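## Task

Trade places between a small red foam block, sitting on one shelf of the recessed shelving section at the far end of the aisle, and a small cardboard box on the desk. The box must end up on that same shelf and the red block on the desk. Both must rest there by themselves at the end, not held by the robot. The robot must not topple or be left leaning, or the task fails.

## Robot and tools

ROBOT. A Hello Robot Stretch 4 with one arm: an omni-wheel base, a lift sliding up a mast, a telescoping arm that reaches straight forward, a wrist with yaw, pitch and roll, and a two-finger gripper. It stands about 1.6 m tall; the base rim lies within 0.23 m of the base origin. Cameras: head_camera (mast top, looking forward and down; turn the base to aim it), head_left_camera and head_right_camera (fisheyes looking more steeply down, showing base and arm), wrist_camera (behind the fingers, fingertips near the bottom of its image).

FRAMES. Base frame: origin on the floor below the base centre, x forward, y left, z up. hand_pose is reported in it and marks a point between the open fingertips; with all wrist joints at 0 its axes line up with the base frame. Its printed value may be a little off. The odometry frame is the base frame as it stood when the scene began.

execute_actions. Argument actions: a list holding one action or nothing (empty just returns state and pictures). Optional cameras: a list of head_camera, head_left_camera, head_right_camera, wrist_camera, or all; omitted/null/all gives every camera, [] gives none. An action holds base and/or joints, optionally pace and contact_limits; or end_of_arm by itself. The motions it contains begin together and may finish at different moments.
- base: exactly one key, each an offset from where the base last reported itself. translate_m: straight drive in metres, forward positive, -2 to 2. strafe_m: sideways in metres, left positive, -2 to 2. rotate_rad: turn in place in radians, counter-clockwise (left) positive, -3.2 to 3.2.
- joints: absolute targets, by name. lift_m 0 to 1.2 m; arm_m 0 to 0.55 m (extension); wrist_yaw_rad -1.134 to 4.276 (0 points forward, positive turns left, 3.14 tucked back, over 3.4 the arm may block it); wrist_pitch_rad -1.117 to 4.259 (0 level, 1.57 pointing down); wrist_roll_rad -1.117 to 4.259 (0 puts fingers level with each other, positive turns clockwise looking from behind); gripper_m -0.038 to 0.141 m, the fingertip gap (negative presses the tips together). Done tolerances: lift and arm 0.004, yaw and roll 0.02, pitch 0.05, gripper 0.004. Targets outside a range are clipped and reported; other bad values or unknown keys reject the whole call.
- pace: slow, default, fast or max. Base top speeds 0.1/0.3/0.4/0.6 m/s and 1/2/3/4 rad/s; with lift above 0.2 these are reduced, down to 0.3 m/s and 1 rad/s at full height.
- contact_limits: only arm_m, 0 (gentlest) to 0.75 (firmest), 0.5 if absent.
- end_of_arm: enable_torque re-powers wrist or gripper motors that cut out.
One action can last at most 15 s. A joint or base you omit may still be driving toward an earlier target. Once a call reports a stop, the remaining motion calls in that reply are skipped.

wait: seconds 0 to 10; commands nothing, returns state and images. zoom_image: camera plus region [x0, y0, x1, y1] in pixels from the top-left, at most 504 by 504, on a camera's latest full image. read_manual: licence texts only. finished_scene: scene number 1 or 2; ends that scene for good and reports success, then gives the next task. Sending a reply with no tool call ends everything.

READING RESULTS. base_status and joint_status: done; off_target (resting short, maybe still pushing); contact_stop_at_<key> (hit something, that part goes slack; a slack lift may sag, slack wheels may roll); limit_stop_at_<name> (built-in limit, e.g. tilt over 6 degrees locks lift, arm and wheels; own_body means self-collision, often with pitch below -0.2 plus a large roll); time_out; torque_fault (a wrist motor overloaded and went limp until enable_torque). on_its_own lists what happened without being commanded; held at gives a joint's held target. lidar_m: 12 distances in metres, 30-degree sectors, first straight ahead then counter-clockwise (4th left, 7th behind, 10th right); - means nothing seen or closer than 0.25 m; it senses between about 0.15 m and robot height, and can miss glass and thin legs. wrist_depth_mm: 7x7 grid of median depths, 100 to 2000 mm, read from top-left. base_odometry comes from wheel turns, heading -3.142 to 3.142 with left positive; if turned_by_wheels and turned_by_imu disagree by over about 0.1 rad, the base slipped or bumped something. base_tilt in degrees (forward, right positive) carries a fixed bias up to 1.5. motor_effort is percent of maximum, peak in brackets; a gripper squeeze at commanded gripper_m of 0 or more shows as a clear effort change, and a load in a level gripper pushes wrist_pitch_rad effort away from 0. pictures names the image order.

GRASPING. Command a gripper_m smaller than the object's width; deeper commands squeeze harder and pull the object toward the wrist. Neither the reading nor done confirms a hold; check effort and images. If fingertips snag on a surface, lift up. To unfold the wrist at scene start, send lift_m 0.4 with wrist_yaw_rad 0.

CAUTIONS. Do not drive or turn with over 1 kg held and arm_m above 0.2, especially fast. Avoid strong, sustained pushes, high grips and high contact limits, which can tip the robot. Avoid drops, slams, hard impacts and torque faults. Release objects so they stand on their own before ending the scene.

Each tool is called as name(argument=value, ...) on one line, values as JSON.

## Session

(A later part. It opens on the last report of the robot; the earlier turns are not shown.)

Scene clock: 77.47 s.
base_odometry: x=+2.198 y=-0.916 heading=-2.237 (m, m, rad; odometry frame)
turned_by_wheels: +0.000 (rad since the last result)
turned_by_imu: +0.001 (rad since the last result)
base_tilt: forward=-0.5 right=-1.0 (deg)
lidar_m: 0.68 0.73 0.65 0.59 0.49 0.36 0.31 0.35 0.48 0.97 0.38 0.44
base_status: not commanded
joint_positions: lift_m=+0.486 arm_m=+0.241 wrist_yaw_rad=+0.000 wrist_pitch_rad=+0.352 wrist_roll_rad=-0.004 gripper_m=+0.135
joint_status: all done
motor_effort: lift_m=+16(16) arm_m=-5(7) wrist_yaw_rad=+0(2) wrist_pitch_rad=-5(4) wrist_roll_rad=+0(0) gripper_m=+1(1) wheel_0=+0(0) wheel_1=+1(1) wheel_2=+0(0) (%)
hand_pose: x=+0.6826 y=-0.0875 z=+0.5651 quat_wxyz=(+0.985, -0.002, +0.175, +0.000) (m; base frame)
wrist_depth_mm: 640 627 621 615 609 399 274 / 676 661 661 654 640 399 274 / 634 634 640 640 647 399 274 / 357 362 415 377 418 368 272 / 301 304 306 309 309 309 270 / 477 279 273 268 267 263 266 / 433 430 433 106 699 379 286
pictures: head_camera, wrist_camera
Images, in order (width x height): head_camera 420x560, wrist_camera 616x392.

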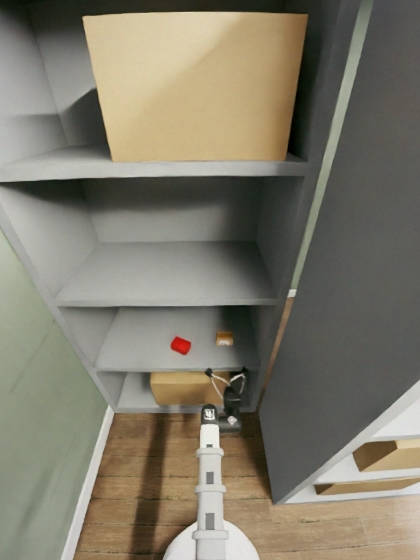

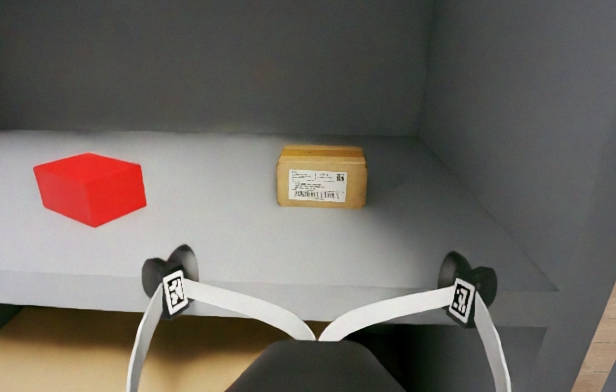

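execute_actions(actions=[{"base":{"strafe_m":0.315},"joints":{"wrist_yaw_rad":-0.37,"arm_m":0.29,"gripper_m":0.141},"pace":"fast"}], cameras=["head_camera","wrist_camera"])

Scene clock: 82.47 s.
base_odometry: x=+2.445 y=-1.111 heading=-2.237 (m, m, rad; odometry frame)
turned_by_wheels: +0.000 (rad since the last result)
turned_by_imu: +0.001 (rad since the last result)
base_tilt: forward=-0.5 right=-1.0 (deg)
lidar_m: 0.69 0.45 0.32 0.29 0.30 0.36 0.32 0.34 0.48 1.00 0.68 0.72
base_status: done
joint_positions: lift_m=+0.486 arm_m=+0.289 wrist_yaw_rad=-0.370 wrist_pitch_rad=+0.352 wrist_roll_rad=-0.004 gripper_m=+0.141
joint_status: all done
motor_effort: lift_m=+17(17) arm_m=+5(5) wrist_yaw_rad=-1(6) wrist_pitch_rad=-5(6) wrist_roll_rad=+0(1) gripper_m=+0(3) wheel_0=+2(11) wheel_1=-1(13) wheel_2=+0(1) (%)
hand_pose: x=+0.6808 y=-0.1794 z=+0.5651 quat_wxyz=(+0.968, +0.030, +0.172, -0.181) (m; base frame)
wrist_depth_mm: 530 559 597 640 683 580 459 / 549 585 627 676 715 585 469 / 569 603 640 640 585 554 480 / 407 410 332 366 421 424 424 / 301 303 306 307 310 327 349 / 237 233 250 271 290 211 504 / 224 324 436 106 439 439 512
pictures: head_camera, wrist_camera
Images, in order (width x height): head_camera 420x560, wrist_camera 616x392.

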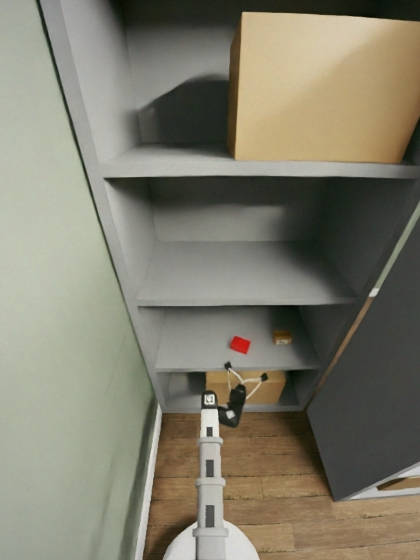

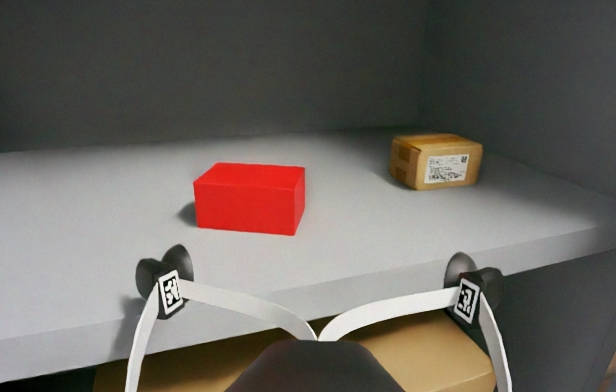

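execute_actions(actions=[{"base":{"strafe_m":0.025},"joints":{"arm_m":0.37,"lift_m":0.483}}], cameras=["wrist_camera"])

execute_actions(actions=[{"joints":{"arm_m":0.435}}], cameras=["wrist_camera"])

Scene clock: 86.37 s.
base_odometry: x=+2.465 y=-1.126 heading=-2.237 (m, m, rad; odometry frame)
turned_by_wheels: +0.000 (rad since the last result)
turned_by_imu: +0.001 (rad since the last result)
base_tilt: forward=-0.6 right=-1.0 (deg)
lidar_m: 0.68 0.42 0.28 0.25 0.28 0.35 0.32 0.35 0.49 0.98 0.67 0.72
base_status: done
joint_positions: lift_m=+0.483 arm_m=+0.369 wrist_yaw_rad=-0.370 wrist_pitch_rad=+0.352 wrist_roll_rad=-0.004 gripper_m=+0.141
joint_status: all done
motor_effort: lift_m=+16(18) arm_m=+5(6) wrist_yaw_rad=-1(2) wrist_pitch_rad=-7(3) wrist_roll_rad=+0(0) gripper_m=+0(0) wheel_0=+2(9) wheel_1=-2(10) wheel_2=+0(0) (%)
hand_pose: x=+0.7608 y=-0.1794 z=+0.5622 quat_wxyz=(+0.968, +0.030, +0.172, -0.181) (m; base frame)
wrist_depth_mm: 462 492 525 564 609 615 484 / 484 512 549 597 640 627 496 / 508 535 569 609 640 585 500 / 402 402 404 291 413 370 387 / 294 297 285 265 301 303 304 / 233 225 220 238 221 211 249 / 196 194 196 106 212 229 525
pictures: wrist_camera
Images, in order (width x height): wrist_camera 616x392.

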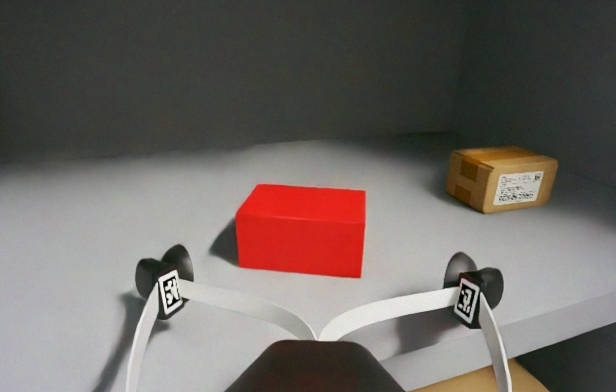

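Scene clock: 87.47 s.
base_odometry: x=+2.465 y=-1.126 heading=-2.237 (m, m, rad; odometry frame)
turned_by_wheels: +0.000 (rad since the last result)
turned_by_imu: +0.000 (rad since the last result)
base_tilt: forward=-0.6 right=-1.0 (deg)
lidar_m: 0.67 0.38 0.28 0.25 0.28 0.37 0.33 0.34 0.49 1.01 0.68 0.74
base_status: not commanded
joint_positions: lift_m=+0.483 arm_m=+0.434 wrist_yaw_rad=-0.370 wrist_pitch_rad=+0.352 wrist_roll_rad=-0.004 gripper_m=+0.141
joint_status: all done
motor_effort: lift_m=+15(16) arm_m=+5(6) wrist_yaw_rad=-1(1) wrist_pitch_rad=-5(3) wrist_roll_rad=+0(0) gripper_m=+0(1) wheel_0=+2(2) wheel_1=-2(2) wheel_2=+0(0) (%)
hand_pose: x=+0.8258 y=-0.1794 z=+0.5622 quat_wxyz=(+0.968, +0.030, +0.172, -0.181) (m; base frame)
wrist_depth_mm: 410 436 466 500 539 569 484 / 430 459 488 525 569 597 492 / 452 484 517 549 591 591 508 / 399 402 407 410 413 362 307 / 294 297 300 216 229 304 304 / 234 225 219 207 200 211 239 / 195 194 196 106 197 197 200
pictures: wrist_camera
Images, in order (width x height): wrist_camera 616x392.

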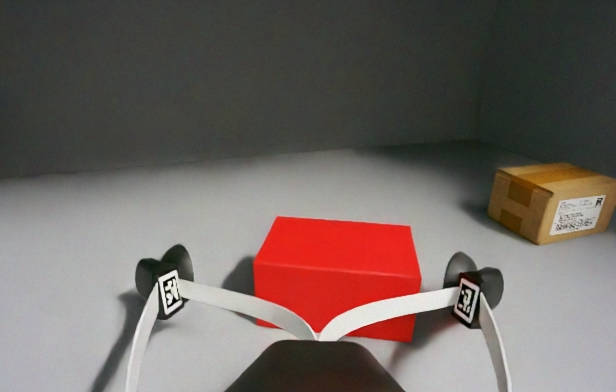

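execute_actions(actions=[{"joints":{"wrist_yaw_rad":-0.43,"arm_m":0.452,"gripper_m":0.04}}], cameras=["wrist_camera"])

execute_actions(actions=[{"joints":{"lift_m":0.52}}], cameras=["wrist_camera"])

Scene clock: 92.20 s.
base_odometry: x=+2.465 y=-1.126 heading=-2.237 (m, m, rad; odometry frame)
turned_by_wheels: +0.000 (rad since the last result)
turned_by_imu: +0.002 (rad since the last result)
base_tilt: forward=-0.6 right=-1.0 (deg)
lidar_m: 0.69 0.39 0.28 0.27 0.29 0.36 0.32 0.36 0.48 1.00 0.69 0.71
base_status: not commanded
joint_positions: lift_m=+0.483 arm_m=+0.451 wrist_yaw_rad=-0.430 wrist_pitch_rad=+0.352 wrist_roll_rad=-0.004 gripper_m=+0.040
joint_status: all done
motor_effort: lift_m=+16(16) arm_m=+5(6) wrist_yaw_rad=-2(4) wrist_pitch_rad=-5(6) wrist_roll_rad=+0(0) gripper_m=-20(17) wheel_0=+2(2) wheel_1=-2(2) wheel_2=+0(0) (%)
hand_pose: x=+0.8317 y=-0.1923 z=+0.5622 quat_wxyz=(+0.962, +0.036, +0.171, -0.210) (m; base frame)
wrist_depth_mm: 399 427 459 500 549 569 459 / 415 449 484 525 580 580 469 / 433 469 517 554 591 574 477 / 399 402 407 407 413 340 314 / 296 298 285 205 217 304 303 / 232 224 182 180 178 181 239 / 195 194 195 106 190 190 200
pictures: wrist_camera
Images, in order (width x height): wrist_camera 616x392.

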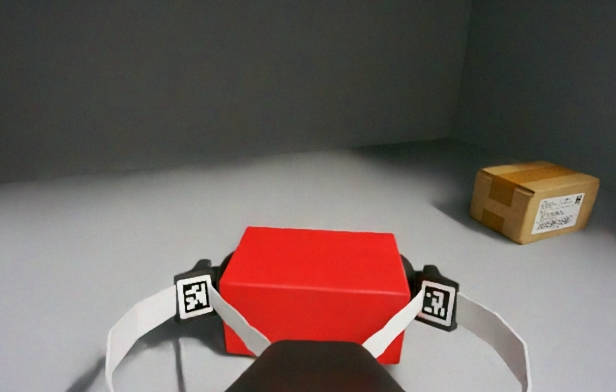

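Scene clock: 93.20 s.
base_odometry: x=+2.465 y=-1.126 heading=-2.237 (m, m, rad; odometry frame)
turned_by_wheels: +0.000 (rad since the last result)
turned_by_imu: +0.000 (rad since the last result)
base_tilt: forward=-0.5 right=-1.0 (deg)
lidar_m: 0.69 0.40 0.29 0.26 0.28 0.33 0.32 0.35 0.49 0.97 0.67 0.71
base_status: not commanded
joint_positions: lift_m=+0.520 arm_m=+0.451 wrist_yaw_rad=-0.430 wrist_pitch_rad=+0.352 wrist_roll_rad=-0.004 gripper_m=+0.040
joint_status: all done
motor_effort: lift_m=+26(29) arm_m=+5(5) wrist_yaw_rad=-1(2) wrist_pitch_rad=-7(7) wrist_roll_rad=+0(0) gripper_m=-18(18) wheel_0=+2(2) wheel_1=-2(2) wheel_2=+0(0) (%)
hand_pose: x=+0.8317 y=-0.1923 z=+0.5983 quat_wxyz=(+0.962, +0.036, +0.172, -0.210) (m; base frame)
wrist_depth_mm: 397 427 459 504 554 564 462 / 415 449 484 530 580 580 473 / 436 469 512 559 621 597 480 / 449 477 496 504 504 508 459 / 359 366 347 205 218 338 336 / 286 276 182 180 178 180 294 / 240 238 233 106 234 234 246
pictures: wrist_camera
Images, in order (width x height): wrist_camera 616x392.

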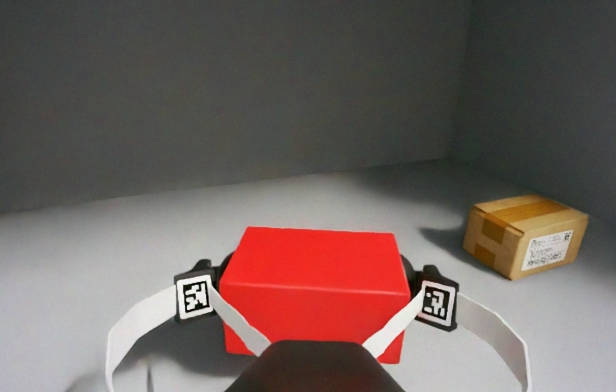

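execute_actions(actions=[{"base":{"translate_m":-0.035},"joints":{"arm_m":0,"wrist_yaw_rad":0.3},"pace":"fast"}], cameras=[])

execute_actions(actions=[{"base":{"rotate_rad":-1.58}}], cameras=["head_camera"])

Scene clock: 97.47 s.
base_odometry: x=+2.487 y=-1.099 heading=-2.237 (m, m, rad; odometry frame)
turned_by_wheels: +0.000 (rad since the last result)
turned_by_imu: +0.001 (rad since the last result)
base_tilt: forward=-0.6 right=-0.9 (deg)
lidar_m: 0.71 0.39 0.29 0.26 0.28 0.31 0.28 0.32 0.44 1.16 0.72 0.73
base_status: done
joint_positions: lift_m=+0.520 arm_m=+0.001 wrist_yaw_rad=+0.300 wrist_pitch_rad=+0.352 wrist_roll_rad=-0.004 gripper_m=+0.040
joint_status: all done
motor_effort: lift_m=+26(26) arm_m=-6(4) wrist_yaw_rad=-1(4) wrist_pitch_rad=-9(7) wrist_roll_rad=-1(0) gripper_m=-18(20) wheel_0=+1(7) wheel_1=+1(8) wheel_2=-1(11) (%)
hand_pose: x=+0.4564 y=-0.0035 z=+0.5982 quat_wxyz=(+0.973, -0.028, +0.173, +0.147) (m; base frame)
wrist_depth_mm: 342 433 517 809 842 768 732 / 349 439 554 854 878 820 768 / 357 455 574 759 798 809 788 / 366 473 591 591 521 512 512 / 373 480 580 206 217 699 661 / 379 445 182 180 178 180 580 / 387 508 661 106 603 569 525
pictures: none
No camera images: the call's "cameras" was empty. Leave "cameras" out to get every camera's image.

Scene clock: 99.53 s.
base_odometry: x=+2.487 y=-1.099 heading=+2.466 (m, m, rad; odometry frame)
turned_by_wheels: -1.580 (rad since the last result)
turned_by_imu: -1.581 (rad since the last result)
base_tilt: forward=-0.6 right=-0.9 (deg)
lidar_m: 1.15 0.68 0.76 0.73 0.41 0.29 0.27 0.28 0.31 0.28 0.31 0.41
base_status: done
joint_positions: lift_m=+0.520 arm_m=+0.001 wrist_yaw_rad=+0.300 wrist_pitch_rad=+0.352 wrist_roll_rad=-0.004 gripper_m=+0.040
joint_status: not commanded
motor_effort: lift_m=+26(26) arm_m=-6(6) wrist_yaw_rad=-1(1) wrist_pitch_rad=-7(7) wrist_roll_rad=+0(0) gripper_m=-22(18) wheel_0=+3(6) wheel_1=+2(5) wheel_2=+0(8) (%)
hand_pose: x=+0.4564 y=-0.0035 z=+0.5982 quat_wxyz=(+0.973, -0.028, +0.173, +0.147) (m; base frame)
wrist_depth_mm: 477 455 654 1182 - - 991 / 508 473 699 1229 - - 1042 / 544 508 723 1366 - - 931 / 597 539 931 1397 1921 1808 1160 / 654 574 788 205 218 1308 798 / 715 603 183 180 178 181 707 / 788 668 683 106 878 878 668
pictures: head_camera
Images, in order (width x height): head_camera 420x560.

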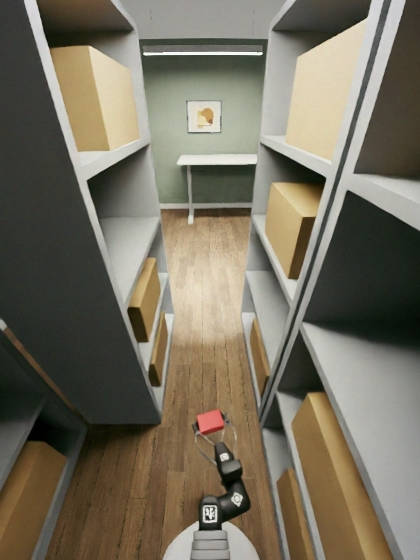

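execute_actions(actions=[{"base":{"translate_m":1.1},"pace":"fast"}], cameras=["head_camera"])

Scene clock: 104.83 s.
base_odometry: x=+1.628 y=-0.411 heading=+2.467 (m, m, rad; odometry frame)
turned_by_wheels: +0.000 (rad since the last result)
turned_by_imu: +0.001 (rad since the last result)
base_tilt: forward=-0.5 right=-0.9 (deg)
lidar_m: 2.54 0.41 0.31 0.28 0.31 0.41 1.24 0.43 0.30 0.26 0.29 0.39
base_status: done
joint_positions: lift_m=+0.520 arm_m=+0.001 wrist_yaw_rad=+0.300 wrist_pitch_rad=+0.352 wrist_roll_rad=-0.004 gripper_m=+0.040
joint_status: not commanded
motor_effort: lift_m=+26(26) arm_m=-5(6) wrist_yaw_rad=-1(1) wrist_pitch_rad=-7(8) wrist_roll_rad=+0(0) gripper_m=-17(20) wheel_0=+2(9) wheel_1=+0(6) wheel_2=+3(14) (%)
hand_pose: x=+0.4564 y=-0.0035 z=+0.5982 quat_wxyz=(+0.973, -0.028, +0.173, +0.147) (m; base frame)
wrist_depth_mm: 1921 - - - - - - / 1921 - - - - - - / 1863 - - - - - - / 1921 1863 1863 1863 1921 1921 1863 / 1366 1336 1281 206 218 1397 1397 / 1060 1042 183 180 178 180 1118 / 866 904 878 106 878 878 931
pictures: head_camera
Images, in order (width x height): head_camera 420x560.

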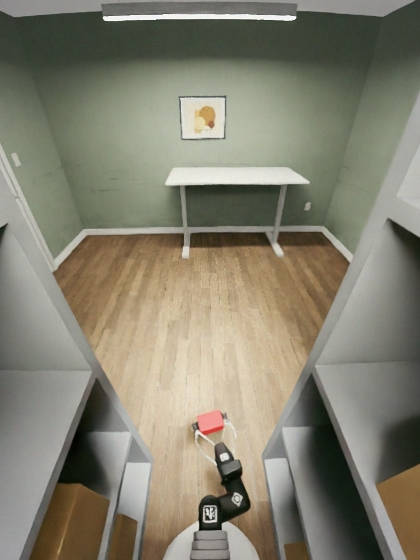

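execute_actions(actions=[{"base":{"translate_m":2.0},"joints":{"lift_m":0.94,"arm_m":0.3,"wrist_yaw_rad":0},"pace":"max"}], cameras=["head_camera","wrist_camera"])

Scene clock: 112.33 s.
base_odometry: x=+0.066 y=+0.838 heading=+2.467 (m, m, rad; odometry frame)
turned_by_wheels: +0.000 (rad since the last result)
turned_by_imu: +0.002 (rad since the last result)
base_tilt: forward=-0.6 right=-1.0 (deg)
lidar_m: 0.55 0.57 1.89 1.88 1.99 1.56 1.52 1.56 1.89 1.78 0.81 0.57
base_status: done
joint_positions: lift_m=+0.940 arm_m=+0.299 wrist_yaw_rad=+0.000 wrist_pitch_rad=+0.352 wrist_roll_rad=-0.004 gripper_m=+0.040
joint_status: all done
motor_effort: lift_m=+24(30) arm_m=+5(7) wrist_yaw_rad=-1(6) wrist_pitch_rad=-6(7) wrist_roll_rad=+0(0) gripper_m=-19(19) wheel_0=+1(7) wheel_1=+1(7) wheel_2=+0(14) (%)
hand_pose: x=+0.7408 y=-0.0874 z=+1.0184 quat_wxyz=(+0.985, -0.002, +0.175, +0.000) (m; base frame)
wrist_depth_mm: 768 759 750 759 741 741 741 / 809 809 798 798 788 788 778 / 842 768 788 788 809 809 798 / 500 504 508 508 517 517 517 / 370 375 355 205 218 379 379 / 291 282 183 180 178 180 297 / 245 243 236 106 238 238 249
pictures: head_camera, wrist_camera
Images, in order (width x height): head_camera 420x560, wrist_camera 616x392.

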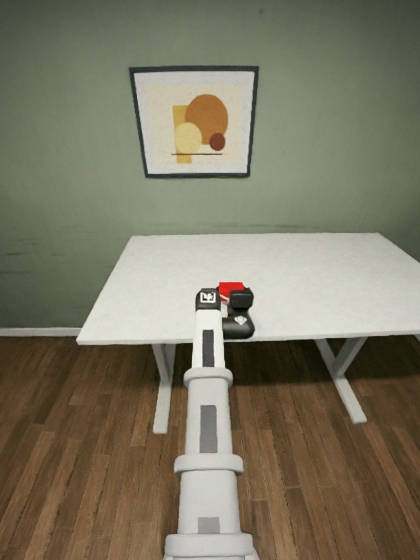

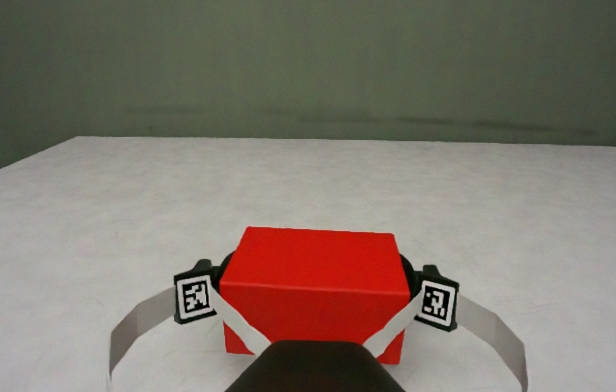

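execute_actions(actions=[{"joints":{"lift_m":0.902}}], cameras=[])

execute_actions(actions=[{"joints":{"gripper_m":0.125}}], cameras=[])

execute_actions(actions=[{"joints":{"arm_m":0.12},"pace":"fast"}], cameras=["wrist_camera"])

Scene clock: 115.63 s.
base_odometry: x=+0.066 y=+0.838 heading=+2.467 (m, m, rad; odometry frame)
turned_by_wheels: +0.000 (rad since the last result)
turned_by_imu: +0.001 (rad since the last result)
base_tilt: forward=-0.6 right=-0.9 (deg)
lidar_m: 0.54 0.58 1.92 1.87 1.97 1.58 1.54 1.53 1.89 1.77 0.82 0.60
base_status: not commanded
joint_positions: lift_m=+0.902 arm_m=+0.299 wrist_yaw_rad=+0.000 wrist_pitch_rad=+0.352 wrist_roll_rad=-0.004 gripper_m=+0.040
joint_status: all done
motor_effort: lift_m=+16(23) arm_m=+5(5) wrist_yaw_rad=-1(1) wrist_pitch_rad=-7(6) wrist_roll_rad=+0(0) gripper_m=-21(19) wheel_0=+1(1) wheel_1=+1(1) wheel_2=+0(0) (%)
hand_pose: x=+0.7408 y=-0.0874 z=+0.9811 quat_wxyz=(+0.985, -0.002, +0.175, +0.000) (m; base frame)
wrist_depth_mm: 759 768 759 750 741 750 741 / 809 809 809 798 788 778 768 / 634 634 634 640 640 661 668 / 404 407 410 413 415 418 418 / 300 301 289 206 218 309 309 / 237 229 183 180 178 180 242 / 198 197 195 106 193 193 202
pictures: none
No camera images: the call's "cameras" was empty. Leave "cameras" out to get every camera's image.

Scene clock: 117.40 s.
base_odometry: x=+0.066 y=+0.838 heading=+2.467 (m, m, rad; odometry frame)
turned_by_wheels: +0.000 (rad since the last result)
turned_by_imu: +0.001 (rad since the last result)
base_tilt: forward=-0.6 right=-1.0 (deg)
lidar_m: 0.55 0.58 1.93 1.86 1.98 1.59 1.53 1.57 1.88 1.77 0.81 0.59
base_status: not commanded
joint_positions: lift_m=+0.902 arm_m=+0.299 wrist_yaw_rad=+0.000 wrist_pitch_rad=+0.352 wrist_roll_rad=-0.004 gripper_m=+0.125
joint_status: all done
motor_effort: lift_m=+16(16) arm_m=+5(5) wrist_yaw_rad=-1(1) wrist_pitch_rad=-8(5) wrist_roll_rad=+0(0) gripper_m=+1(20) wheel_0=+1(1) wheel_1=+1(1) wheel_2=+0(0) (%)
hand_pose: x=+0.7408 y=-0.0874 z=+0.9811 quat_wxyz=(+0.985, -0.002, +0.175, +0.000) (m; base frame)
wrist_depth_mm: 768 768 759 759 750 741 741 / 820 798 809 798 788 778 778 / 634 634 640 640 654 654 676 / 404 410 413 415 418 418 421 / 298 303 290 220 278 307 309 / 236 229 200 192 190 224 242 / 199 197 199 106 200 196 203
pictures: none
No camera images: the call's "cameras" was empty. Leave "cameras" out to get every camera's image.

Scene clock: 118.77 s.
base_odometry: x=+0.066 y=+0.838 heading=+2.467 (m, m, rad; odometry frame)
turned_by_wheels: +0.000 (rad since the last result)
turned_by_imu: +0.000 (rad since the last result)
base_tilt: forward=-0.6 right=-0.9 (deg)
lidar_m: 0.57 0.56 1.90 1.87 1.98 1.58 1.53 1.56 1.88 1.78 0.82 0.62
base_status: not commanded
joint_positions: lift_m=+0.902 arm_m=+0.121 wrist_yaw_rad=+0.000 wrist_pitch_rad=+0.352 wrist_roll_rad=-0.004 gripper_m=+0.125
joint_status: all done
motor_effort: lift_m=+16(15) arm_m=-5(5) wrist_yaw_rad=+0(2) wrist_pitch_rad=-4(5) wrist_roll_rad=+0(0) gripper_m=+1(0) wheel_0=+1(1) wheel_1=+1(1) wheel_2=+0(0) (%)
hand_pose: x=+0.5626 y=-0.0875 z=+0.9812 quat_wxyz=(+0.985, -0.002, +0.175, +0.000) (m; base frame)
wrist_depth_mm: 931 931 917 917 904 904 904 / 1008 976 976 960 960 960 931 / 640 640 640 647 654 668 668 / 410 413 415 364 418 424 427 / 301 304 306 307 309 309 310 / 257 252 252 250 249 244 249 / 1336 1060 1336 106 1308 1281 1281
pictures: wrist_camera
Images, in order (width x height): wrist_camera 616x392.

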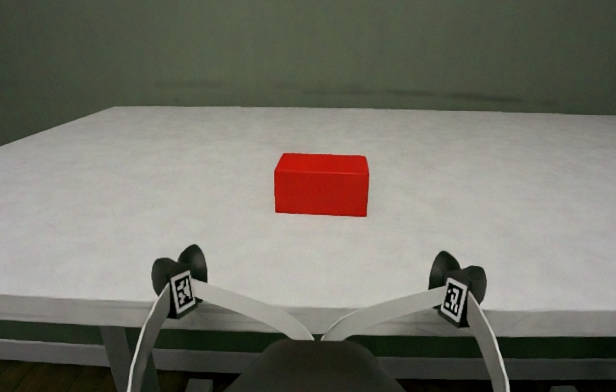

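finished_scene(scene=1)

The scene is finished: the task was done.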